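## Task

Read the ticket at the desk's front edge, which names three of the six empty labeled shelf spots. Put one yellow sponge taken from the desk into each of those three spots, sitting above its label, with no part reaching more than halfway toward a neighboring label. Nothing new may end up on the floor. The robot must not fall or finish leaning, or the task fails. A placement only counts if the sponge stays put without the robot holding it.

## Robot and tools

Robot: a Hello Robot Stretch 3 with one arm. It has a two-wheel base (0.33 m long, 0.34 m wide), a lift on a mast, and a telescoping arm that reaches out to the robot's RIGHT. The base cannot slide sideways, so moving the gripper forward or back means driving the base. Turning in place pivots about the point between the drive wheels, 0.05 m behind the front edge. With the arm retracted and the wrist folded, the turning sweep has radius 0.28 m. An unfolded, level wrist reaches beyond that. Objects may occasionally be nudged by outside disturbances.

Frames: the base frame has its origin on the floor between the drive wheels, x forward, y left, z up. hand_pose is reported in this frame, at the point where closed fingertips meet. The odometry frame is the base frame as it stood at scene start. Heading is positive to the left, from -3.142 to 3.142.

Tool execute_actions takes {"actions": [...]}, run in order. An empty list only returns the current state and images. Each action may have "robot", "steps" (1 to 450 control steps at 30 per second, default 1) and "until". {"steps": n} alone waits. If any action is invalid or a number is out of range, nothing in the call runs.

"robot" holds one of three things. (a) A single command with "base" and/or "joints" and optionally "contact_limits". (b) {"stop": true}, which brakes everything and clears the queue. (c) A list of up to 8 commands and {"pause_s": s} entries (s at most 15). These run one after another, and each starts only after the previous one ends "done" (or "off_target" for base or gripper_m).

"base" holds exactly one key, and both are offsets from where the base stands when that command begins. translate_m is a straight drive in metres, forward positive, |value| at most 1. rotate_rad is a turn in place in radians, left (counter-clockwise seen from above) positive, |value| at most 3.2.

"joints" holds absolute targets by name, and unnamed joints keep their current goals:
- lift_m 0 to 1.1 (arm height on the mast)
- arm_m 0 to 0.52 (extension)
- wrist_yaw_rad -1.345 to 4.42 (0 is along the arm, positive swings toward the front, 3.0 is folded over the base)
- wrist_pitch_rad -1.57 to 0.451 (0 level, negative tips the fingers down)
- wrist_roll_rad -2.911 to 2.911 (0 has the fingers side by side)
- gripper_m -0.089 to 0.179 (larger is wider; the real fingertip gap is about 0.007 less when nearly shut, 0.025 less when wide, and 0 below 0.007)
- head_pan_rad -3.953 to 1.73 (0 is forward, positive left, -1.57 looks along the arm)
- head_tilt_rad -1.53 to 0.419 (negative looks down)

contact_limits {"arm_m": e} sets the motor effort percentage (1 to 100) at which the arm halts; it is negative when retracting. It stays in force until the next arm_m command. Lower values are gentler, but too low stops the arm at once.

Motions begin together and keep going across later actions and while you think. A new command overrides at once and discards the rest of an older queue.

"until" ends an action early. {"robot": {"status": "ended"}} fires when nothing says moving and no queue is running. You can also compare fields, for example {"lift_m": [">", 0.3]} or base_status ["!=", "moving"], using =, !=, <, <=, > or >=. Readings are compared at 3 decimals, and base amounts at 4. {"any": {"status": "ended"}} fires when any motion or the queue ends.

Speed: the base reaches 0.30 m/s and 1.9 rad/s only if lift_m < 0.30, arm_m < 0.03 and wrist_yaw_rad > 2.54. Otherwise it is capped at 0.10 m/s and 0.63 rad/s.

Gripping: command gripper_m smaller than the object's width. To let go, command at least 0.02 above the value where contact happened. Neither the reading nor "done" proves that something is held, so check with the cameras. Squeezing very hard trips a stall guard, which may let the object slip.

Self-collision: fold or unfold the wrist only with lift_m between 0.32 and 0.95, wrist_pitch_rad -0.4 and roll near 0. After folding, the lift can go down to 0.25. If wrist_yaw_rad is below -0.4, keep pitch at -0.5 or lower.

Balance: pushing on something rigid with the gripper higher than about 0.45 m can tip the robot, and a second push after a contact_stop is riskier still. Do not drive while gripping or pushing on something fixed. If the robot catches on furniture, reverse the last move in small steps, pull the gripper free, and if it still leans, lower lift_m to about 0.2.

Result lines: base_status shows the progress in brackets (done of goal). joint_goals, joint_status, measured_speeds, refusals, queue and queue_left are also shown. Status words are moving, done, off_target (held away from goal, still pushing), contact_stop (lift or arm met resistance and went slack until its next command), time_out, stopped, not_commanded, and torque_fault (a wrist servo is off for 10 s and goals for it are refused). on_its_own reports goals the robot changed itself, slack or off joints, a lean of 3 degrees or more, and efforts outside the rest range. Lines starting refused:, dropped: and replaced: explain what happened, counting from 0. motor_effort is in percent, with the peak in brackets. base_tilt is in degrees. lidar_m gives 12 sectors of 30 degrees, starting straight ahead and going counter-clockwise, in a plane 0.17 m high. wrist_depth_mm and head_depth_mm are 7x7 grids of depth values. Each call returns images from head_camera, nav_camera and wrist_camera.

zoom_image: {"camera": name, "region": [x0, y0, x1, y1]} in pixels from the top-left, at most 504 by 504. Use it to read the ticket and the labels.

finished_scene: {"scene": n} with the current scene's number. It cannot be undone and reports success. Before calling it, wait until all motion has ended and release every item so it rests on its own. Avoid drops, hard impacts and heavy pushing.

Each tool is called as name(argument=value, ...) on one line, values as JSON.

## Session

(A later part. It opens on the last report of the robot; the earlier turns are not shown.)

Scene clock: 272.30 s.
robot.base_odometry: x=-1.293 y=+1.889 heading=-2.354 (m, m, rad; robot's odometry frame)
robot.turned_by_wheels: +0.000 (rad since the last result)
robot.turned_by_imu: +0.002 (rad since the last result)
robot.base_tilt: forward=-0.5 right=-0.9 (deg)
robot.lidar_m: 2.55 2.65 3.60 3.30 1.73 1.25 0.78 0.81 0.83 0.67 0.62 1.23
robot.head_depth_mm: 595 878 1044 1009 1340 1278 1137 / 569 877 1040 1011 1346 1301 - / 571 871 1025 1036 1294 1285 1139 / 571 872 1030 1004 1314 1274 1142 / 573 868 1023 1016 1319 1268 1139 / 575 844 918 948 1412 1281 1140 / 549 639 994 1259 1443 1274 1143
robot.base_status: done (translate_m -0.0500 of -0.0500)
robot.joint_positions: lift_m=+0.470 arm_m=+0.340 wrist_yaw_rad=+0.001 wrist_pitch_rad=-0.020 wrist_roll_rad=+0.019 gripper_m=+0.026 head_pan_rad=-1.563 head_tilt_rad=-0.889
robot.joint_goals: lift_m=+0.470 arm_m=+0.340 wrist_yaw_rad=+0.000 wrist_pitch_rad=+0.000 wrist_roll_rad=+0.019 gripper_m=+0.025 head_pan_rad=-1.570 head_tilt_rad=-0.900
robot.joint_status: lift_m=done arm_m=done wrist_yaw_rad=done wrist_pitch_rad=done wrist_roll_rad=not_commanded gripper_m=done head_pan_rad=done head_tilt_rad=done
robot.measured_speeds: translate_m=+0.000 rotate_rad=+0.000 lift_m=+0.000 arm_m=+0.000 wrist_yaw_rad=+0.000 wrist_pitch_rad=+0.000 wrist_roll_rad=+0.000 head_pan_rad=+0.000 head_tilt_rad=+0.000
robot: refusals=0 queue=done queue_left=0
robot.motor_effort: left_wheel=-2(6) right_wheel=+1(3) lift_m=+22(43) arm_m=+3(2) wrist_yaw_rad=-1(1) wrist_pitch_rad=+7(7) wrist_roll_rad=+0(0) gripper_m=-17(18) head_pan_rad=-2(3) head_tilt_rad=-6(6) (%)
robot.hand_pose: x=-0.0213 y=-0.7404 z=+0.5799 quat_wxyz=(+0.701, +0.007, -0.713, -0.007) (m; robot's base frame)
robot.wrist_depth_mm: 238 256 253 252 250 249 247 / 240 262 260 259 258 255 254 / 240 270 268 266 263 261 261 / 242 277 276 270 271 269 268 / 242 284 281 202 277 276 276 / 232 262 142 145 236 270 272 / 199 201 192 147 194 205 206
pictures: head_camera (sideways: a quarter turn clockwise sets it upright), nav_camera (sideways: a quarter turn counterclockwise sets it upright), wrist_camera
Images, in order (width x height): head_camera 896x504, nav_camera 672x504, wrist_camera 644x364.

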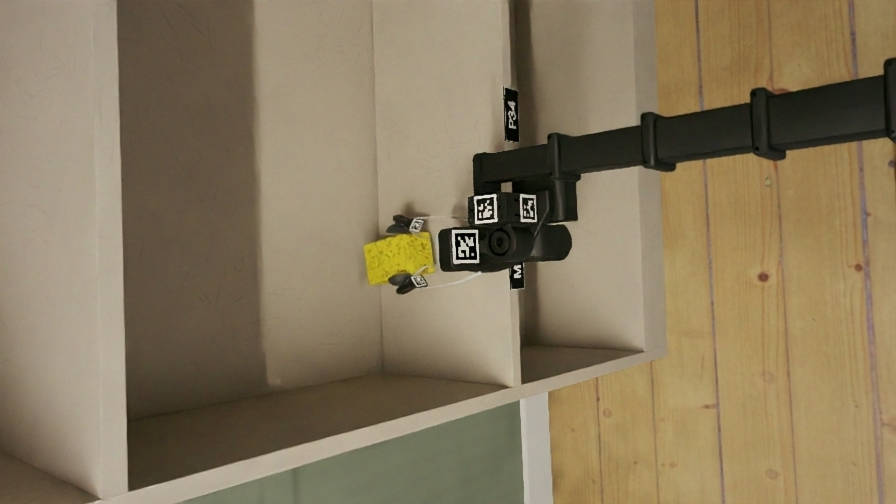

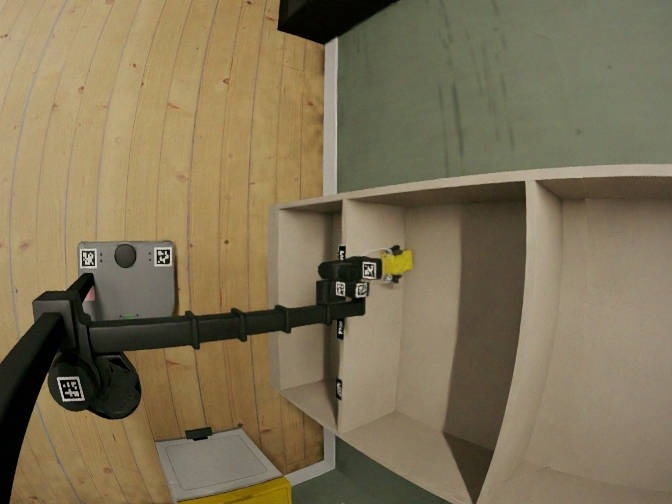

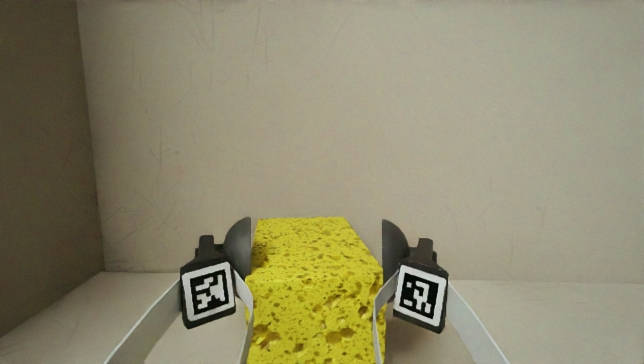

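execute_actions(actions=[{"robot":[{"joints":{"arm_m":0.305}},{"joints":{"lift_m":0.45}},{"joints":{"gripper_m":0.125}},{"pause_s":0.5},{"joints":{"arm_m":0.2}}],"steps":450,"until":{"robot":{"status":"ended"}}}])

Scene clock: 280.63 s.
robot.base_odometry: x=-1.293 y=+1.889 heading=-2.354 (m, m, rad; robot's odometry frame)
robot.turned_by_wheels: +0.000 (rad since the last result)
robot.turned_by_imu: +0.002 (rad since the last result)
robot.base_tilt: forward=-0.5 right=-0.9 (deg)
robot.lidar_m: 2.55 2.65 3.58 3.30 1.72 1.25 0.78 0.81 0.83 0.67 0.62 1.23
robot.head_depth_mm: 594 885 1042 1011 1339 1278 1134 / 570 880 1035 1012 1346 1284 1156 / 572 877 1033 1013 1392 1234 1144 / 573 869 1025 994 1318 1256 1133 / 573 864 1016 1007 1318 1277 1138 / 575 843 920 952 1400 1282 1137 / 550 641 992 1266 1447 1279 1141
robot.base_status: done (translate_m -0.0500 of -0.0500)
robot.joint_positions: lift_m=+0.450 arm_m=+0.200 wrist_yaw_rad=+0.001 wrist_pitch_rad=-0.016 wrist_roll_rad=+0.019 gripper_m=+0.125 head_pan_rad=-1.563 head_tilt_rad=-0.889
robot.joint_goals: lift_m=+0.450 arm_m=+0.200 wrist_yaw_rad=+0.000 wrist_pitch_rad=+0.000 wrist_roll_rad=+0.019 gripper_m=+0.125 head_pan_rad=-1.570 head_tilt_rad=-0.900
robot.joint_status: lift_m=done arm_m=done wrist_yaw_rad=done wrist_pitch_rad=done wrist_roll_rad=not_commanded gripper_m=done head_pan_rad=done head_tilt_rad=done
robot.measured_speeds: translate_m=+0.000 rotate_rad=+0.000 lift_m=+0.000 arm_m=+0.000 wrist_yaw_rad=+0.000 wrist_pitch_rad=+0.000 wrist_roll_rad=+0.000 head_pan_rad=+0.000 head_tilt_rad=+0.000
robot: refusals=0 queue=done queue_left=0
robot.motor_effort: left_wheel=-3(2) right_wheel=+1(1) lift_m=+21(22) arm_m=-4(4) wrist_yaw_rad=+0(0) wrist_pitch_rad=+5(7) wrist_roll_rad=+0(0) gripper_m=+0(80) head_pan_rad=-2(2) head_tilt_rad=-6(6) (%)
robot.hand_pose: x=-0.0213 y=-0.6011 z=+0.5608 quat_wxyz=(+0.701, +0.006, -0.713, -0.006) (m; robot's base frame)
robot.wrist_depth_mm: 240 336 385 381 380 372 374 / 241 338 395 390 389 385 384 / 242 338 402 401 396 395 392 / 244 341 413 405 408 406 405 / 245 301 329 255 336 343 343 / 223 - 226 228 229 247 233 / 179 168 172 173 174 167 177
pictures: head_camera (sideways: a quarter turn clockwise sets it upright), nav_camera (sideways: a quarter turn counterclockwise sets it upright), wrist_camera
Images, in order (width x height): head_camera 896x504, nav_camera 672x504, wrist_camera 644x364.

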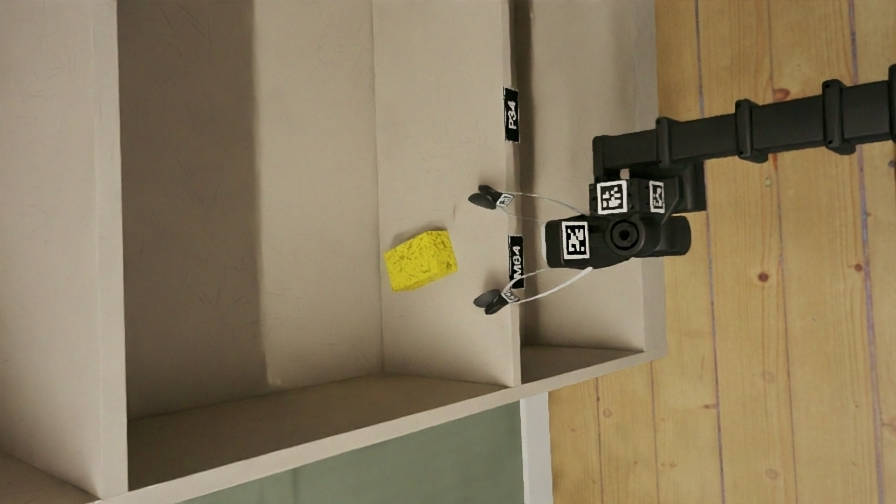

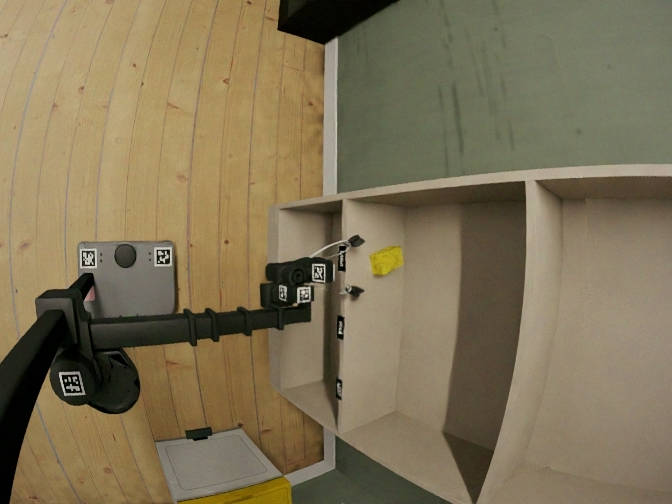

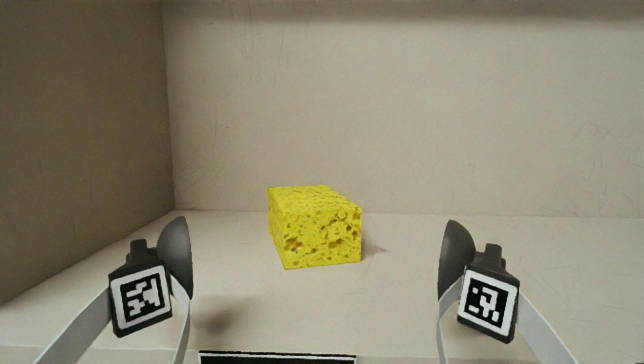

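execute_actions(actions=[{"robot":{"joints":{"arm_m":0.0,"head_pan_rad":-2.15,"head_tilt_rad":-0.85}},"steps":150,"until":{"robot":{"status":"ended"}}},{"robot":{"joints":{"lift_m":0.5,"wrist_pitch_rad":-0.4}},"steps":150,"until":{"robot":{"status":"ended"}}}])

Scene clock: 286.47 s.
robot.base_odometry: x=-1.293 y=+1.889 heading=-2.354 (m, m, rad; robot's odometry frame)
robot.turned_by_wheels: +0.000 (rad since the last result)
robot.turned_by_imu: +0.001 (rad since the last result)
robot.base_tilt: forward=-0.6 right=-0.9 (deg)
robot.lidar_m: 2.55 2.66 3.59 3.29 1.72 1.26 0.78 0.81 0.83 0.67 0.62 1.23
robot.head_depth_mm: 1225 1423 1595 1700 1388 1293 1145 / 759 1305 1578 1754 1486 1291 1150 / 755 887 1018 1212 1423 1299 1172 / 716 1008 1169 1100 1404 1296 - / 676 974 1124 1051 1374 1276 1188 / 645 912 1038 1049 1315 1246 1141 / 647 853 966 1030 954 1202 1142
robot.base_status: done (translate_m -0.0500 of -0.0500)
robot.joint_positions: lift_m=+0.500 arm_m=+0.000 wrist_yaw_rad=+0.000 wrist_pitch_rad=-0.412 wrist_roll_rad=+0.019 gripper_m=+0.125 head_pan_rad=-2.143 head_tilt_rad=-0.853
robot.joint_goals: lift_m=+0.500 arm_m=+0.000 wrist_yaw_rad=+0.000 wrist_pitch_rad=-0.400 wrist_roll_rad=+0.019 gripper_m=+0.125 head_pan_rad=-2.150 head_tilt_rad=-0.850
robot.joint_status: lift_m=done arm_m=done wrist_yaw_rad=done wrist_pitch_rad=done wrist_roll_rad=not_commanded gripper_m=done head_pan_rad=done head_tilt_rad=done
robot.measured_speeds: translate_m=+0.000 rotate_rad=+0.000 lift_m=+0.000 arm_m=+0.000 wrist_yaw_rad=+0.000 wrist_pitch_rad=+0.000 wrist_roll_rad=+0.000 head_pan_rad=+0.000 head_tilt_rad=+0.000
robot: refusals=0 queue=done queue_left=0
robot.motor_effort: left_wheel=-2(2) right_wheel=+1(1) lift_m=+41(42) arm_m=-4(2) wrist_yaw_rad=-1(1) wrist_pitch_rad=+4(6) wrist_roll_rad=+0(0) gripper_m=+0(0) head_pan_rad=-3(24) head_tilt_rad=+2(9) (%)
robot.hand_pose: x=-0.0214 y=-0.3704 z=+0.5135 quat_wxyz=(+0.686, +0.144, -0.698, -0.146) (m; robot's base frame)
robot.wrist_depth_mm: 579 360 538 541 538 535 533 / 631 366 413 419 423 429 431 / 680 432 586 363 638 353 624 / 752 728 662 697 700 691 655 / 819 814 687 752 757 738 689 / 775 - 634 648 652 689 642 / 673 662 593 590 583 570 576
pictures: head_camera (sideways: a quarter turn clockwise sets it upright), nav_camera (sideways: a quarter turn counterclockwise sets it upright), wrist_camera
Images, in order (width x height): head_camera 896x504, nav_camera 672x504, wrist_camera 644x364.

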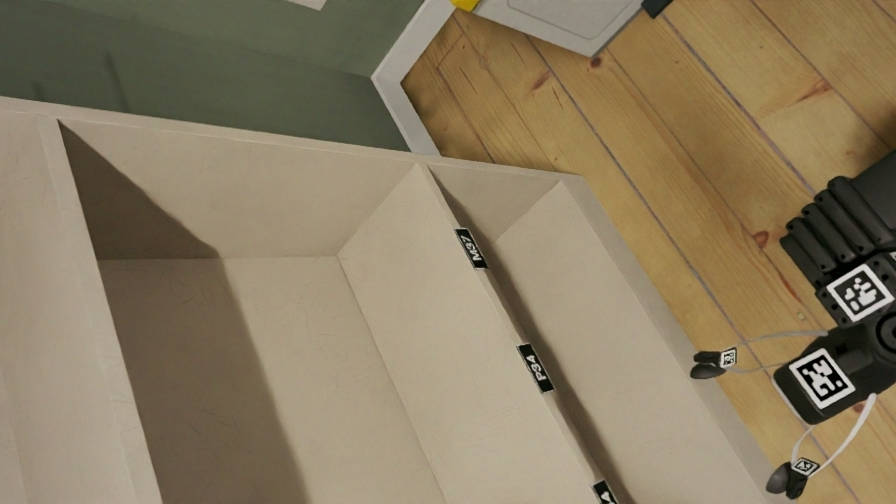

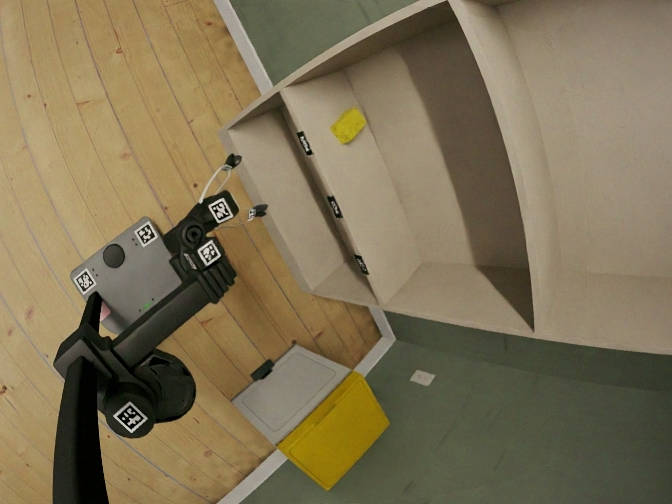

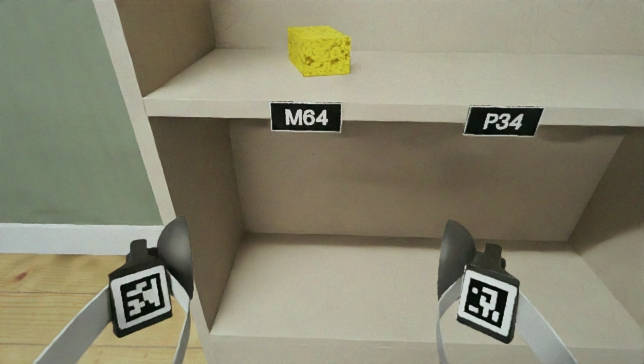

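execute_actions(actions=[{"robot":[{"joints":{"wrist_yaw_rad":3.0,"gripper_m":0.04}},{"joints":{"lift_m":0.26},"base":{"rotate_rad":1.57}},{"base":{"translate_m":1.0}},{"base":{"translate_m":1.0}},{"base":{"translate_m":0.45}},{"base":{"rotate_rad":1.57}},{"base":{"translate_m":-0.39},"joints":{"head_pan_rad":-1.57,"head_tilt_rad":-0.75}},{"joints":{"lift_m":0.66}}],"steps":450,"until":{"robot":{"status":"ended"}}},{"steps":450,"until":{"robot":{"status":"ended"}}}])

Scene clock: 323.00 s.
robot.base_odometry: x=+0.166 y=-0.117 heading=+0.786 (m, m, rad; robot's odometry frame)
robot.turned_by_wheels: +3.140 (rad since the last result)
robot.turned_by_imu: +3.122 (rad since the last result)
robot.base_tilt: forward=-0.5 right=-0.8 (deg)
robot.lidar_m: 1.57 1.65 2.27 3.06 3.05 2.26 2.17 2.00 0.83 0.82 1.06 1.62
robot.head_depth_mm: 1248 1353 1083 879 1588 1358 1208 / 1247 1359 1090 881 1552 1366 1220 / 1244 1356 1091 884 1604 1359 1210 / 1222 1357 1095 880 1558 1363 1216 / 1223 1348 1097 888 1616 1374 1209 / 1211 1350 1103 863 1566 1370 1186 / 1214 1333 1107 865 1491 1362 1189
robot.base_status: done (translate_m -0.3900 of -0.3900)
robot.joint_positions: lift_m=+0.660 arm_m=+0.000 wrist_yaw_rad=+2.999 wrist_pitch_rad=-0.414 wrist_roll_rad=+0.019 gripper_m=+0.040 head_pan_rad=-1.577 head_tilt_rad=-0.754
robot.joint_goals: lift_m=+0.660 arm_m=+0.000 wrist_yaw_rad=+3.000 wrist_pitch_rad=-0.400 wrist_roll_rad=+0.019 gripper_m=+0.040 head_pan_rad=-1.570 head_tilt_rad=-0.750
robot.joint_status: lift_m=done arm_m=done wrist_yaw_rad=done wrist_pitch_rad=done wrist_roll_rad=not_commanded gripper_m=done head_pan_rad=done head_tilt_rad=done
robot.measured_speeds: translate_m=+0.000 rotate_rad=+0.000 lift_m=+0.000 arm_m=+0.000 wrist_yaw_rad=+0.000 wrist_pitch_rad=+0.000 wrist_roll_rad=+0.000 head_pan_rad=+0.000 head_tilt_rad=+0.000
robot: refusals=0 queue=done queue_left=0
robot.motor_effort: left_wheel=-2(11) right_wheel=+1(9) lift_m=+41(43) arm_m=-5(5) wrist_yaw_rad=+0(1) wrist_pitch_rad=+5(5) wrist_roll_rad=+0(0) gripper_m=+0(79) head_pan_rad=+2(22) head_tilt_rad=+3(15) (%)
robot.hand_pose: x=+0.0107 y=+0.0773 z=+0.6731 quat_wxyz=(+0.196, +0.707, +0.094, +0.673) (m; robot's base frame)
robot.wrist_depth_mm: - - - - - - - / - - - - - - - / - - - - - - - / - - - - - - - / - - - - - - - / 964 956 - 953 - 966 - / 824 839 818 844 811 843 841
pictures: head_camera (sideways: a quarter turn clockwise sets it upright), nav_camera (sideways: a quarter turn counterclockwise sets it upright), wrist_camera
Images, in order (width x height): head_camera 896x504, nav_camera 672x504, wrist_camera 644x364.

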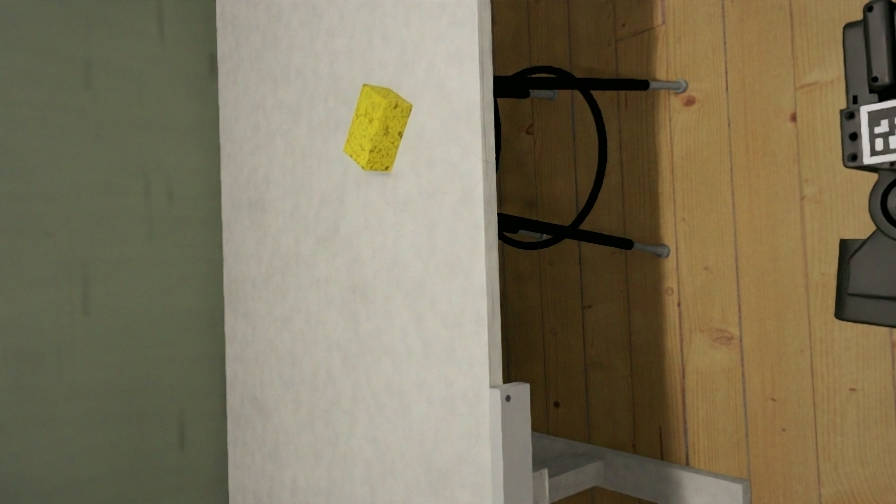

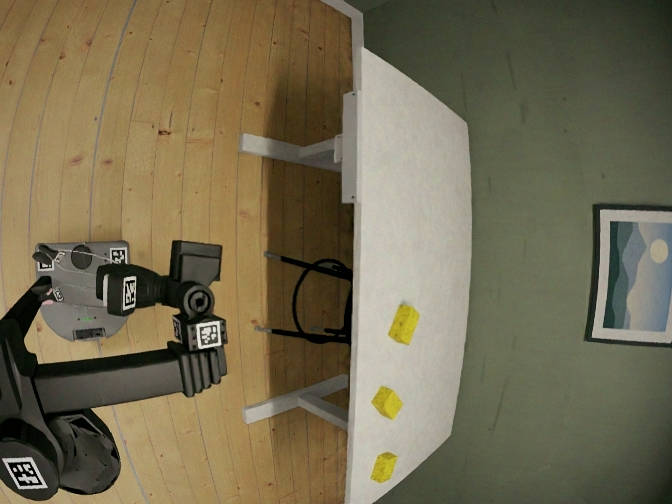

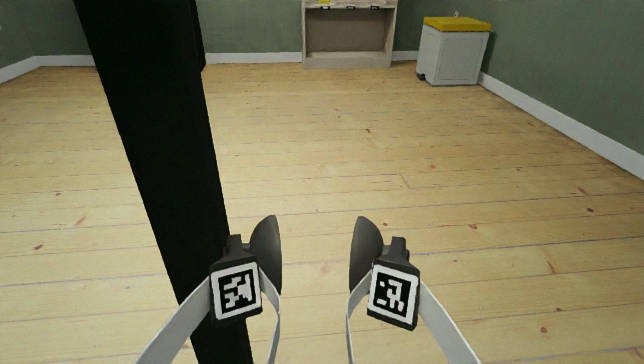

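execute_actions(actions=[{"robot":[{"base":{"translate_m":-0.03},"joints":{"wrist_yaw_rad":-0.3,"gripper_m":0.175}},{"joints":{"wrist_pitch_rad":0.0,"lift_m":0.66}},{"joints":{"arm_m":0.2}},{"joints":{"lift_m":0.65}}],"steps":450,"until":{"robot":{"status":"ended"}}}])

Scene clock: 333.23 s.
robot.base_odometry: x=+0.145 y=-0.138 heading=+0.786 (m, m, rad; robot's odometry frame)
robot.turned_by_wheels: +0.000 (rad since the last result)
robot.turned_by_imu: +0.002 (rad since the last result)
robot.base_tilt: forward=-0.5 right=-0.9 (deg)
robot.lidar_m: 1.60 1.68 2.32 3.05 3.02 2.22 2.14 2.00 0.82 0.82 1.07 1.65
robot.head_depth_mm: 1243 1365 1078 878 1594 1391 1231 / 1248 1352 1091 881 1632 - 1187 / 1238 1356 1095 883 1683 - 1191 / 1228 1349 1093 888 1609 1328 1192 / 1227 1344 1095 888 1616 1367 1182 / 1216 1342 1099 862 1619 1368 1186 / 1209 1329 1098 866 1499 1374 1192
robot.base_status: done (translate_m -0.0300 of -0.0300)
robot.joint_positions: lift_m=+0.650 arm_m=+0.200 wrist_yaw_rad=-0.299 wrist_pitch_rad=-0.025 wrist_roll_rad=+0.019 gripper_m=+0.175 head_pan_rad=-1.577 head_tilt_rad=-0.754
robot.joint_goals: lift_m=+0.650 arm_m=+0.200 wrist_yaw_rad=-0.300 wrist_pitch_rad=+0.000 wrist_roll_rad=+0.019 gripper_m=+0.175 head_pan_rad=-1.570 head_tilt_rad=-0.750
robot.joint_status: lift_m=done arm_m=done wrist_yaw_rad=done wrist_pitch_rad=done wrist_roll_rad=not_commanded gripper_m=done head_pan_rad=done head_tilt_rad=done
robot.measured_speeds: translate_m=+0.000 rotate_rad=+0.000 lift_m=+0.000 arm_m=+0.000 wrist_yaw_rad=+0.000 wrist_pitch_rad=+0.000 wrist_roll_rad=+0.000 head_pan_rad=+0.000 head_tilt_rad=+0.000
robot: refusals=0 queue=done queue_left=0
robot.motor_effort: left_wheel=-2(6) right_wheel=+1(0) lift_m=+21(41) arm_m=+2(4) wrist_yaw_rad=+0(2) wrist_pitch_rad=+9(10) wrist_roll_rad=+0(0) gripper_m=+0(82) head_pan_rad=+3(2) head_tilt_rad=+2(2) (%)
robot.hand_pose: x=-0.0968 y=-0.5888 z=+0.7586 quat_wxyz=(+0.691, -0.097, -0.707, -0.114) (m; robot's base frame)
robot.wrist_depth_mm: 770 814 867 933 - - - / 776 840 895 933 - - - / 814 855 916 - - - - / 540 545 555 360 579 498 597 / 304 318 309 310 314 330 322 / - 212 212 214 221 232 261 / - 177 188 397 464 - -
pictures: head_camera (sideways: a quarter turn clockwise sets it upright), nav_camera (sideways: a quarter turn counterclockwise sets it upright), wrist_camera
Images, in order (width x height): head_camera 896x504, nav_camera 672x504, wrist_camera 644x364.

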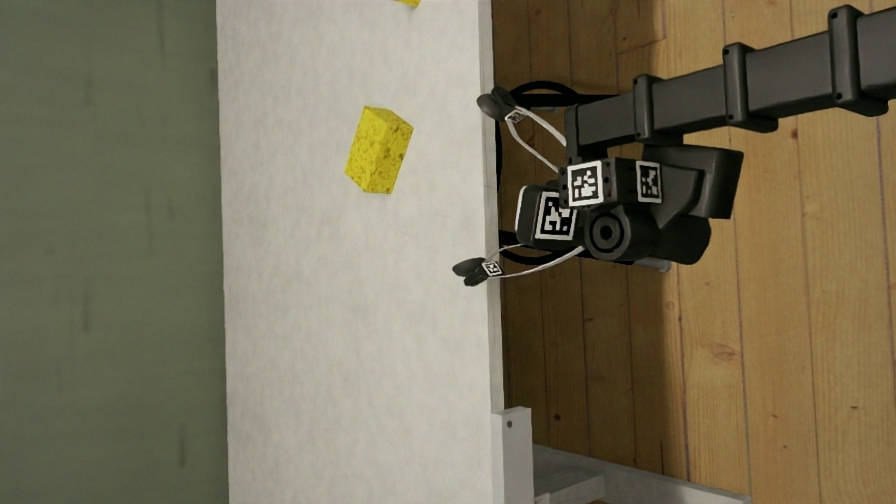

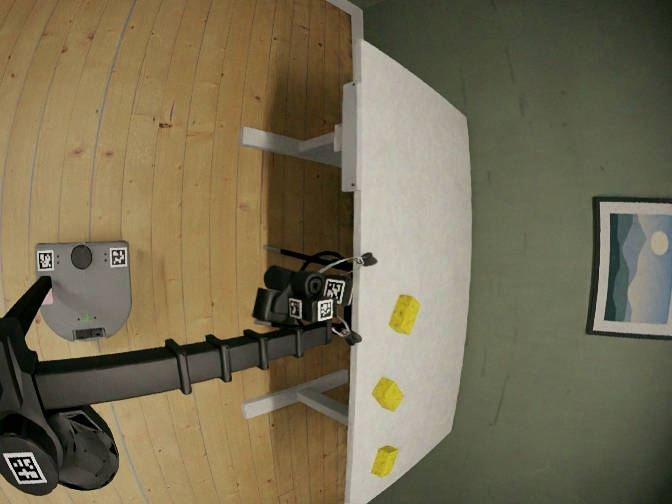

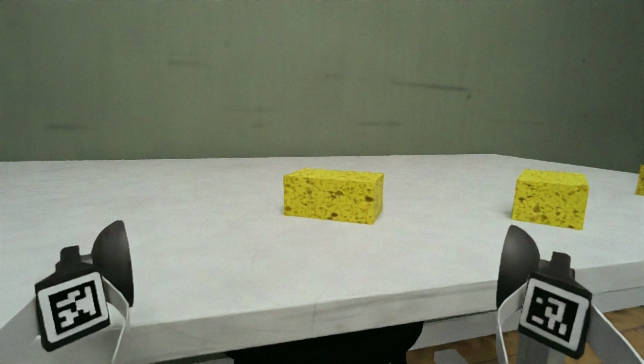

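execute_actions(actions=[{"robot":[{"base":{"translate_m":-0.06},"joints":{"arm_m":0.32}},{"base":{"translate_m":-0.026},"joints":{"arm_m":0.42}}],"steps":450,"until":{"robot":{"status":"ended"}}}])

Scene clock: 340.53 s.
robot.base_odometry: x=+0.084 y=-0.199 heading=+0.786 (m, m, rad; robot's odometry frame)
robot.turned_by_wheels: +0.000 (rad since the last result)
robot.turned_by_imu: -0.021 (rad since the last result)
robot.base_tilt: forward=-0.4 right=-0.8 (deg)
robot.lidar_m: 1.69 1.76 2.38 3.05 2.96 2.14 2.05 2.05 0.80 0.80 1.12 1.78
robot.head_depth_mm: 1248 1372 1101 860 1612 1380 1208 / 1241 1376 1105 893 1666 - 1165 / 1238 1361 1109 - 1553 1375 1191 / 1232 1353 1113 893 1612 1370 1193 / 1215 1341 1113 866 1570 1376 1195 / 1213 1335 1122 869 1627 1371 1193 / 1206 1334 1115 873 1621 1380 1199
robot.base_status: done (translate_m -0.0260 of -0.0260)
robot.joint_positions: lift_m=+0.650 arm_m=+0.420 wrist_yaw_rad=-0.301 wrist_pitch_rad=-0.002 wrist_roll_rad=+0.019 gripper_m=+0.175 head_pan_rad=-1.575 head_tilt_rad=-0.746
robot.joint_goals: lift_m=+0.650 arm_m=+0.420 wrist_yaw_rad=-0.300 wrist_pitch_rad=+0.000 wrist_roll_rad=+0.019 gripper_m=+0.175 head_pan_rad=-1.570 head_tilt_rad=-0.750
robot.joint_status: lift_m=done arm_m=done wrist_yaw_rad=done wrist_pitch_rad=done wrist_roll_rad=not_commanded gripper_m=done head_pan_rad=done head_tilt_rad=done
robot.measured_speeds: translate_m=+0.000 rotate_rad=+0.000 lift_m=+0.000 arm_m=+0.000 wrist_yaw_rad=+0.000 wrist_pitch_rad=+0.000 wrist_roll_rad=+0.000 head_pan_rad=+0.000 head_tilt_rad=+0.000
robot: refusals=0 queue=done queue_left=0
robot.motor_effort: left_wheel=-1(15) right_wheel=-1(24) lift_m=+23(24) arm_m=+3(23) wrist_yaw_rad=+1(7) wrist_pitch_rad=+0(38) wrist_roll_rad=+0(4) gripper_m=+0(0) head_pan_rad=+2(2) head_tilt_rad=-2(2) (%)
robot.hand_pose: x=-0.0975 y=-0.8093 z=+0.7645 quat_wxyz=(+0.693, -0.106, -0.706, -0.106) (m; robot's base frame)
robot.wrist_depth_mm: 597 635 684 735 796 865 954 / 605 651 683 751 825 883 - / 624 664 718 774 840 898 - / 616 658 653 661 680 690 - / 335 351 338 341 345 369 354 / - 139 133 134 205 232 236 / - 143 122 109 166 171 176
pictures: head_camera (sideways: a quarter turn clockwise sets it upright), nav_camera (sideways: a quarter turn counterclockwise sets it upright), wrist_camera
Images, in order (width x height): head_camera 896x504, nav_camera 672x504, wrist_camera 644x364.

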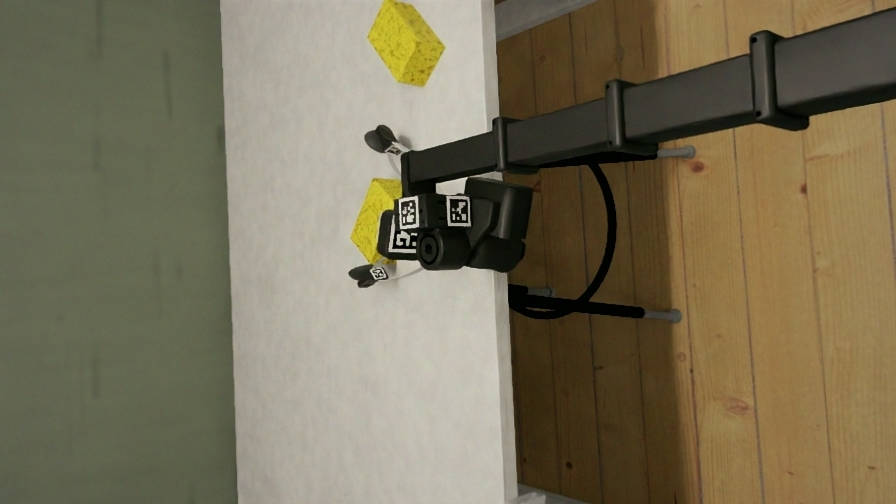

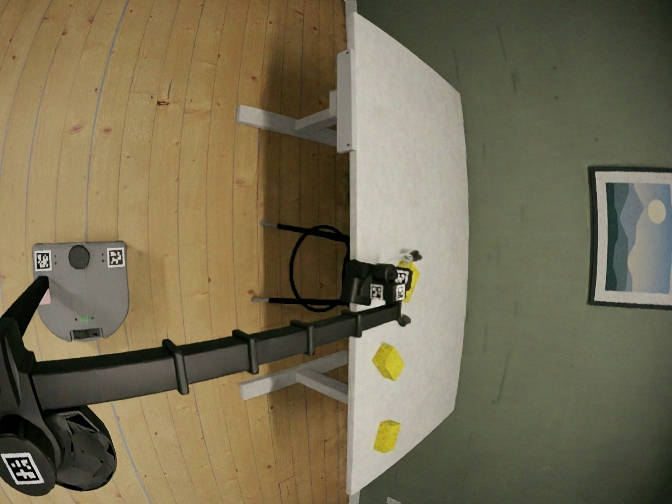

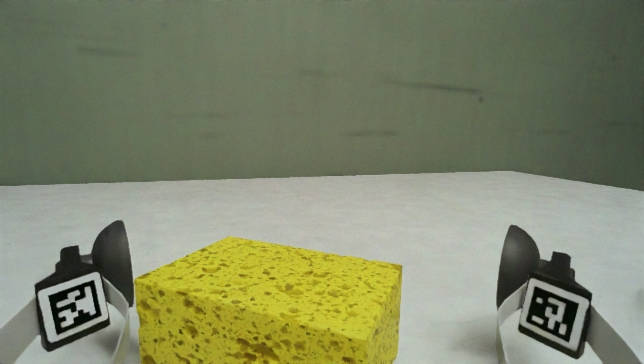

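execute_actions(actions=[{"robot":[{"base":{"translate_m":0.02},"joints":{"arm_m":0.41,"wrist_pitch_rad":-0.08,"lift_m":0.665}},{"joints":{"gripper_m":0.05}},{"pause_s":0.5},{"joints":{"lift_m":0.72}}],"steps":450,"until":{"robot":{"status":"ended"}}}])

Scene clock: 348.77 s.
robot.base_odometry: x=+0.098 y=-0.185 heading=+0.786 (m, m, rad; robot's odometry frame)
robot.turned_by_wheels: +0.000 (rad since the last result)
robot.turned_by_imu: +0.002 (rad since the last result)
robot.base_tilt: forward=-0.5 right=-1.0 (deg)
robot.lidar_m: 1.67 1.74 2.37 3.07 2.99 2.16 2.07 2.05 0.80 0.82 1.11 1.76
robot.head_depth_mm: 1251 1371 1098 864 1612 1431 - / 1245 1379 1103 893 - 1372 1176 / 1232 1369 1152 - 1575 1369 1186 / 1228 1349 1154 817 1617 1367 1186 / 1220 1343 1110 869 1577 1373 1193 / 1219 1330 1120 868 1627 1375 1193 / 1203 1335 1116 874 1583 1377 1198
robot.base_status: done (translate_m +0.0200 of +0.0200)
robot.joint_positions: lift_m=+0.720 arm_m=+0.410 wrist_yaw_rad=-0.301 wrist_pitch_rad=-0.096 wrist_roll_rad=+0.019 gripper_m=+0.050 head_pan_rad=-1.575 head_tilt_rad=-0.746
robot.joint_goals: lift_m=+0.720 arm_m=+0.410 wrist_yaw_rad=-0.300 wrist_pitch_rad=-0.080 wrist_roll_rad=+0.019 gripper_m=+0.050 head_pan_rad=-1.570 head_tilt_rad=-0.750
robot.joint_status: lift_m=done arm_m=done wrist_yaw_rad=done wrist_pitch_rad=done wrist_roll_rad=not_commanded gripper_m=done head_pan_rad=done head_tilt_rad=done
robot.measured_speeds: translate_m=+0.000 rotate_rad=+0.000 lift_m=+0.000 arm_m=+0.000 wrist_yaw_rad=+0.000 wrist_pitch_rad=+0.000 wrist_roll_rad=+0.000 head_pan_rad=+0.000 head_tilt_rad=+0.000
robot: refusals=0 queue=done queue_left=0
robot.motor_effort: left_wheel=+0(2) right_wheel=-1(4) lift_m=+41(43) arm_m=-4(7) wrist_yaw_rad=+1(1) wrist_pitch_rad=+6(5) wrist_roll_rad=+0(0) gripper_m=-1(84) head_pan_rad=+1(2) head_tilt_rad=-2(2) (%)
robot.hand_pose: x=-0.0964 y=-0.7966 z=+0.8097 quat_wxyz=(+0.687, -0.073, -0.710, -0.139) (m; robot's base frame)
robot.wrist_depth_mm: 586 622 671 721 774 842 950 / 608 642 699 754 821 892 - / 621 665 711 783 846 935 - / 621 625 636 642 650 671 676 / 398 401 433 413 442 412 416 / 295 295 - 219 310 303 302 / 233 233 216 183 226 239 238
pictures: head_camera (sideways: a quarter turn clockwise sets it upright), nav_camera (sideways: a quarter turn counterclockwise sets it upright), wrist_camera
Images, in order (width x height): head_camera 896x504, nav_camera 672x504, wrist_camera 644x364.

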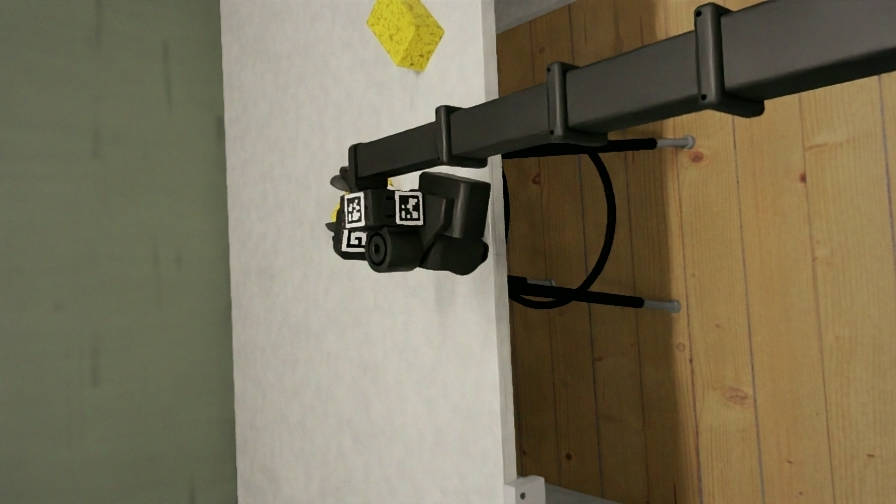

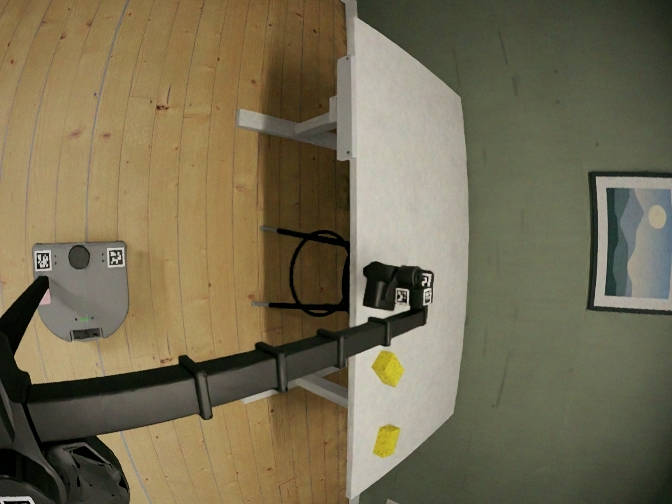

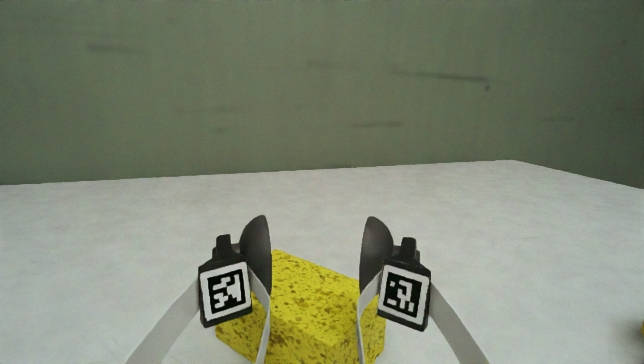

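execute_actions(actions=[{"robot":[{"joints":{"gripper_m":0.175,"lift_m":0.8}},{"joints":{"arm_m":0.3,"wrist_pitch_rad":-0.4}},{"joints":{"lift_m":0.76}}],"steps":450,"until":{"robot":{"status":"ended"}}}])

Scene clock: 356.43 s.
robot.base_odometry: x=+0.098 y=-0.185 heading=+0.786 (m, m, rad; robot's odometry frame)
robot.turned_by_wheels: +0.000 (rad since the last result)
robot.turned_by_imu: +0.002 (rad since the last result)
robot.base_tilt: forward=-0.5 right=-0.8 (deg)
robot.lidar_m: 1.67 1.75 2.36 3.07 3.00 2.16 2.07 2.04 0.80 0.82 1.11 1.76
robot.head_depth_mm: 1251 1371 1096 862 1644 - - / 1247 1372 1109 915 1545 1359 1181 / 1237 1354 1111 - 1537 1365 1192 / 1226 1355 1107 - 1580 1365 1195 / 1217 1345 1119 867 1580 1376 1190 / 1209 1332 1116 871 1619 1379 1194 / 1203 1334 1118 871 1586 1369 1193
robot.base_status: done (translate_m +0.0200 of +0.0200)
robot.joint_positions: lift_m=+0.760 arm_m=+0.300 wrist_yaw_rad=-0.301 wrist_pitch_rad=-0.413 wrist_roll_rad=+0.019 gripper_m=+0.175 head_pan_rad=-1.575 head_tilt_rad=-0.746
robot.joint_goals: lift_m=+0.760 arm_m=+0.300 wrist_yaw_rad=-0.300 wrist_pitch_rad=-0.400 wrist_roll_rad=+0.019 gripper_m=+0.175 head_pan_rad=-1.570 head_tilt_rad=-0.750
robot.joint_status: lift_m=done arm_m=done wrist_yaw_rad=done wrist_pitch_rad=done wrist_roll_rad=not_commanded gripper_m=done head_pan_rad=done head_tilt_rad=done
robot.measured_speeds: translate_m=+0.000 rotate_rad=+0.000 lift_m=+0.000 arm_m=+0.000 wrist_yaw_rad=+0.000 wrist_pitch_rad=+0.000 wrist_roll_rad=+0.000 head_pan_rad=+0.000 head_tilt_rad=+0.000
robot: refusals=0 queue=done queue_left=0
robot.motor_effort: left_wheel=+0(0) right_wheel=-1(1) lift_m=+21(43) arm_m=-5(5) wrist_yaw_rad=+0(0) wrist_pitch_rad=+4(6) wrist_roll_rad=+0(0) gripper_m=+0(84) head_pan_rad=+0(3) head_tilt_rad=-1(1) (%)
robot.hand_pose: x=-0.0882 y=-0.6601 z=+0.7741 quat_wxyz=(+0.656, +0.038, -0.712, -0.248) (m; robot's base frame)
robot.wrist_depth_mm: 675 705 765 818 874 954 - / 593 609 604 608 616 627 625 / 411 414 355 394 424 424 428 / 315 316 308 302 320 296 267 / 255 260 256 258 259 265 261 / - 215 217 216 217 218 219 / 180 186 186 186 187 186 888
pictures: head_camera (sideways: a quarter turn clockwise sets it upright), nav_camera (sideways: a quarter turn counterclockwise sets it upright), wrist_camera
Images, in order (width x height): head_camera 896x504, nav_camera 672x504, wrist_camera 644x364.

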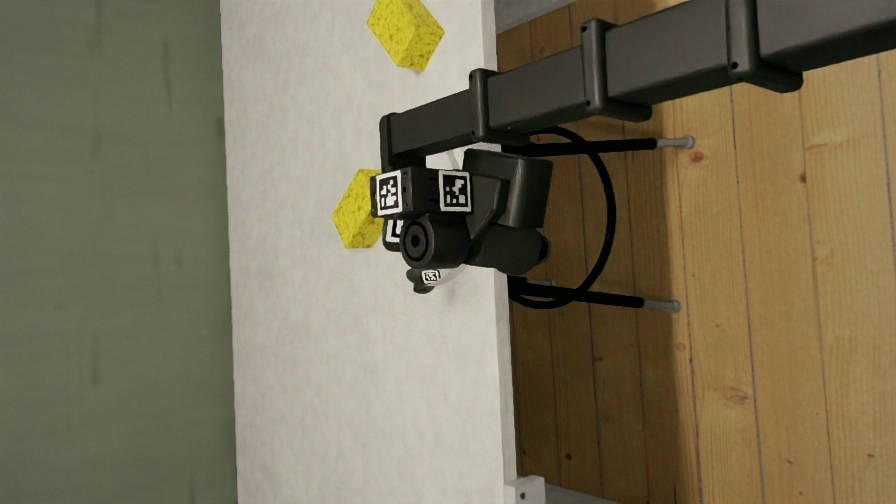

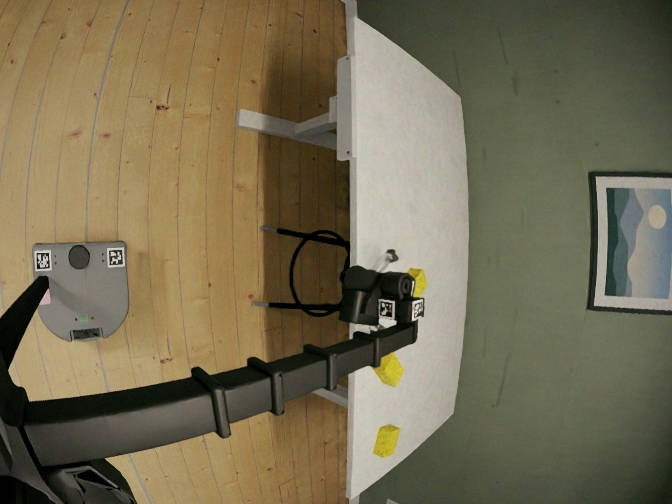

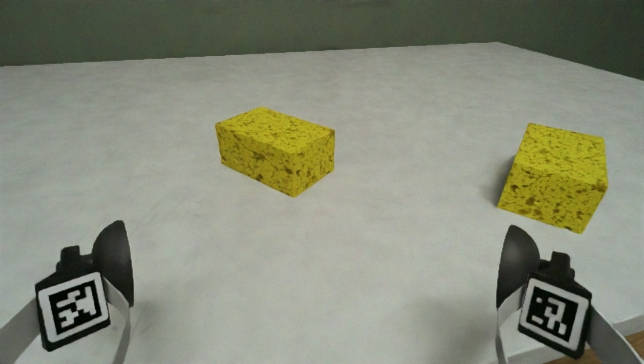

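execute_actions(actions=[{"robot":[{"joints":{"arm_m":0.24}},{"base":{"translate_m":-0.17},"joints":{"wrist_yaw_rad":-0.39,"gripper_m":0.15,"lift_m":0.75}}],"steps":450,"until":{"robot":{"status":"ended"}}}])

Scene clock: 368.30 s.
robot.base_odometry: x=-0.022 y=-0.305 heading=+0.786 (m, m, rad; robot's odometry frame)
robot.turned_by_wheels: +0.000 (rad since the last result)
robot.turned_by_imu: +0.000 (rad since the last result)
robot.base_tilt: forward=-0.4 right=-0.9 (deg)
robot.lidar_m: 1.84 1.92 2.60 3.07 2.75 1.99 1.91 1.97 1.07 0.77 0.85 1.94
robot.head_depth_mm: 1267 1378 1102 889 1484 - - / 1251 1366 1105 888 - 1341 1185 / 1239 1367 1109 878 - 1369 1193 / 1225 1352 1114 896 1532 1375 1186 / 1222 1346 1113 871 1627 1373 1195 / 1211 1332 1120 869 1628 1370 1194 / 1205 1334 1113 873 1626 1375 1196
robot.base_status: done (translate_m -0.1700 of -0.1700)
robot.joint_positions: lift_m=+0.750 arm_m=+0.240 wrist_yaw_rad=-0.388 wrist_pitch_rad=-0.413 wrist_roll_rad=+0.019 gripper_m=+0.150 head_pan_rad=-1.575 head_tilt_rad=-0.746
robot.joint_goals: lift_m=+0.750 arm_m=+0.240 wrist_yaw_rad=-0.390 wrist_pitch_rad=-0.400 wrist_roll_rad=+0.019 gripper_m=+0.150 head_pan_rad=-1.570 head_tilt_rad=-0.750
robot.joint_status: lift_m=done arm_m=done wrist_yaw_rad=done wrist_pitch_rad=done wrist_roll_rad=not_commanded gripper_m=done head_pan_rad=done head_tilt_rad=done
robot.measured_speeds: translate_m=+0.000 rotate_rad=+0.000 lift_m=+0.000 arm_m=+0.000 wrist_yaw_rad=+0.000 wrist_pitch_rad=+0.000 wrist_roll_rad=+0.000 head_pan_rad=+0.000 head_tilt_rad=+0.000
robot: refusals=0 queue=done queue_left=0
robot.motor_effort: left_wheel=+0(3) right_wheel=-1(7) lift_m=+21(22) arm_m=-4(5) wrist_yaw_rad=-2(4) wrist_pitch_rad=+4(4) wrist_roll_rad=+0(1) gripper_m=-1(81) head_pan_rad=+2(1) head_tilt_rad=-2(2) (%)
robot.hand_pose: x=-0.1067 y=-0.5935 z=+0.7641 quat_wxyz=(+0.644, +0.007, -0.713, -0.276) (m; robot's base frame)
robot.wrist_depth_mm: 697 764 810 880 - - - / 563 566 568 584 582 584 - / 298 391 393 293 397 374 383 / 282 298 288 267 302 304 307 / 241 252 242 244 244 267 - / 206 - 203 215 956 - - / 170 181 508 930 915 893 930
pictures: head_camera (sideways: a quarter turn clockwise sets it upright), nav_camera (sideways: a quarter turn counterclockwise sets it upright), wrist_camera
Images, in order (width x height): head_camera 896x504, nav_camera 672x504, wrist_camera 644x364.

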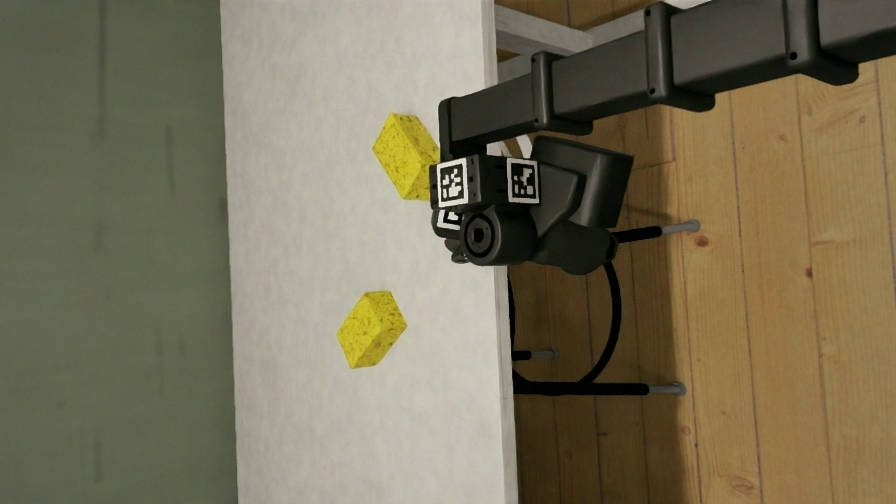

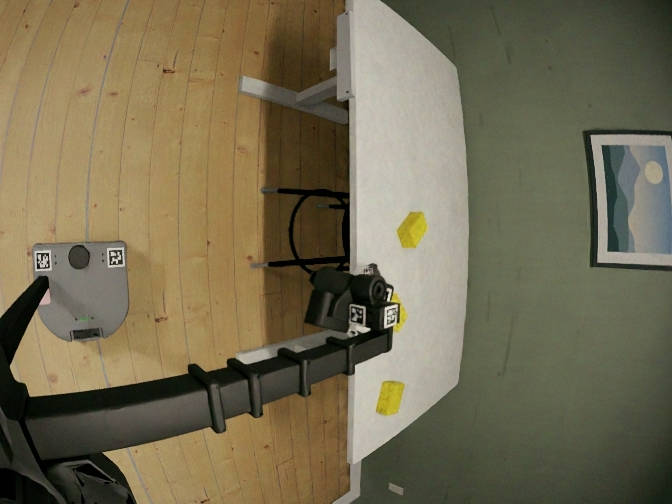

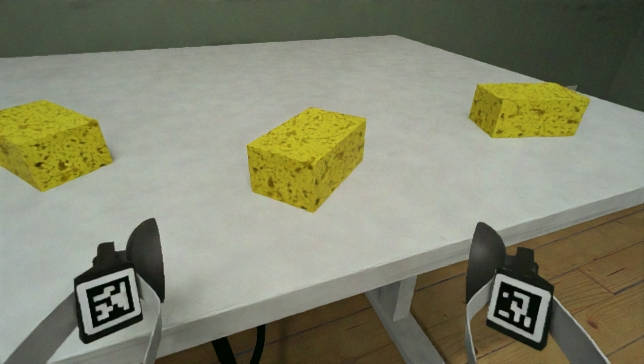

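execute_actions(actions=[{"robot":[{"joints":{"lift_m":0.83}},{"base":{"rotate_rad":-0.3}},{"base":{"translate_m":0.169},"joints":{"arm_m":0.365}},{"joints":{"lift_m":0.79}}],"steps":450,"until":{"robot":{"status":"ended"}}}])

Scene clock: 381.47 s.
robot.base_odometry: x=+0.128 y=-0.226 heading=+0.486 (m, m, rad; robot's odometry frame)
robot.turned_by_wheels: -0.300 (rad since the last result)
robot.turned_by_imu: -0.292 (rad since the last result)
robot.base_tilt: forward=-0.5 right=-0.8 (deg)
robot.lidar_m: 1.68 1.68 1.91 2.82 3.36 2.48 2.08 2.07 1.10 0.75 0.77 1.07
robot.head_depth_mm: 1424 1621 1100 945 - - 1164 / 1366 1475 1146 - 1532 1382 1187 / 1314 1418 1204 837 1617 1368 1189 / 1268 1385 1176 811 1573 1354 1193 / 1218 1336 1115 870 1552 1366 1193 / 1181 1311 1115 872 1525 1318 1193 / 1142 1259 1123 872 775 1384 1195
robot.base_status: done (translate_m +0.1690 of +0.1690)
robot.joint_positions: lift_m=+0.790 arm_m=+0.365 wrist_yaw_rad=-0.389 wrist_pitch_rad=-0.414 wrist_roll_rad=+0.019 gripper_m=+0.150 head_pan_rad=-1.575 head_tilt_rad=-0.746
robot.joint_goals: lift_m=+0.790 arm_m=+0.365 wrist_yaw_rad=-0.390 wrist_pitch_rad=-0.400 wrist_roll_rad=+0.019 gripper_m=+0.150 head_pan_rad=-1.570 head_tilt_rad=-0.750
robot.joint_status: lift_m=done arm_m=done wrist_yaw_rad=done wrist_pitch_rad=done wrist_roll_rad=not_commanded gripper_m=done head_pan_rad=done head_tilt_rad=done
robot.measured_speeds: translate_m=+0.000 rotate_rad=+0.000 lift_m=+0.000 arm_m=+0.000 wrist_yaw_rad=+0.000 wrist_pitch_rad=+0.000 wrist_roll_rad=+0.000 head_pan_rad=+0.000 head_tilt_rad=+0.000
robot: refusals=0 queue=done queue_left=0
robot.motor_effort: left_wheel=+1(7) right_wheel=-3(8) lift_m=+21(44) arm_m=+3(4) wrist_yaw_rad=-1(2) wrist_pitch_rad=+4(5) wrist_roll_rad=+0(0) gripper_m=+0(0) head_pan_rad=+2(1) head_tilt_rad=-2(2) (%)
robot.hand_pose: x=-0.1068 y=-0.7177 z=+0.8040 quat_wxyz=(+0.644, +0.006, -0.713, -0.277) (m; robot's base frame)
robot.wrist_depth_mm: 595 658 792 943 - - - / 607 664 713 714 - - - / 482 486 488 490 493 496 - / 367 369 374 371 373 347 382 / 298 309 299 244 302 315 308 / 254 - 235 205 254 - 274 / 211 214 175 180 219 214 -
pictures: head_camera (sideways: a quarter turn clockwise sets it upright), nav_camera (sideways: a quarter turn counterclockwise sets it upright), wrist_camera
Images, in order (width x height): head_camera 896x504, nav_camera 672x504, wrist_camera 644x364.

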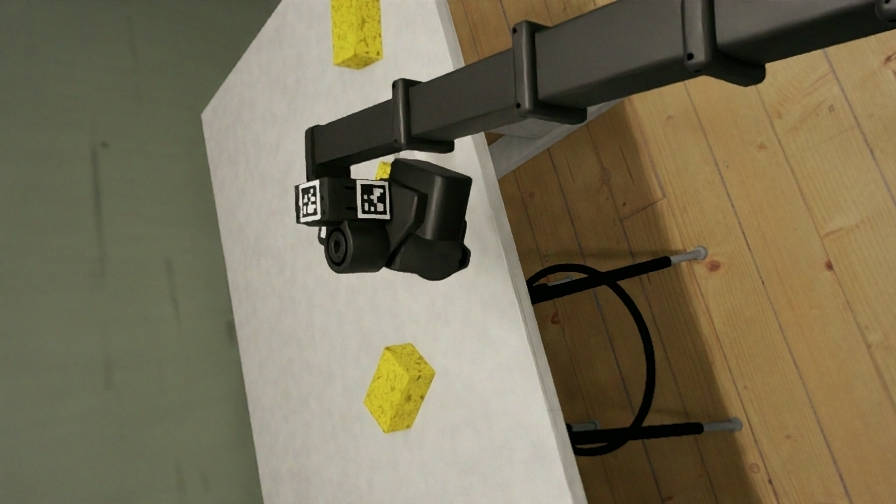

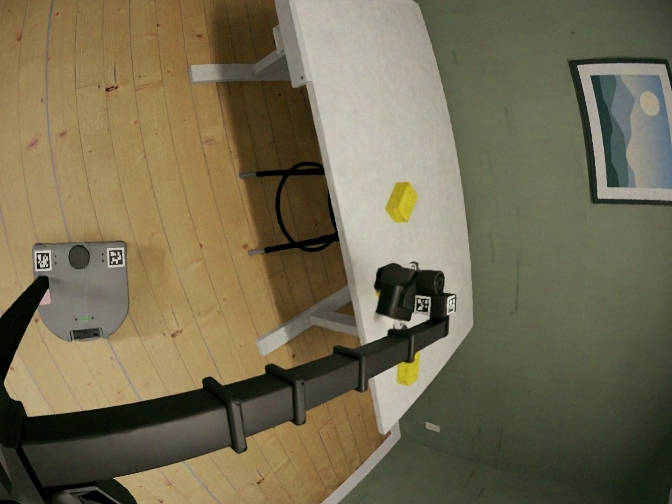

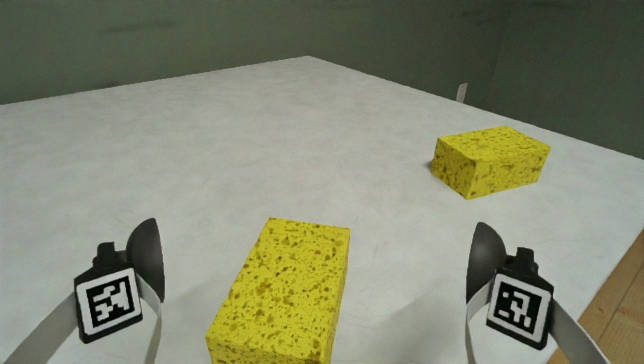

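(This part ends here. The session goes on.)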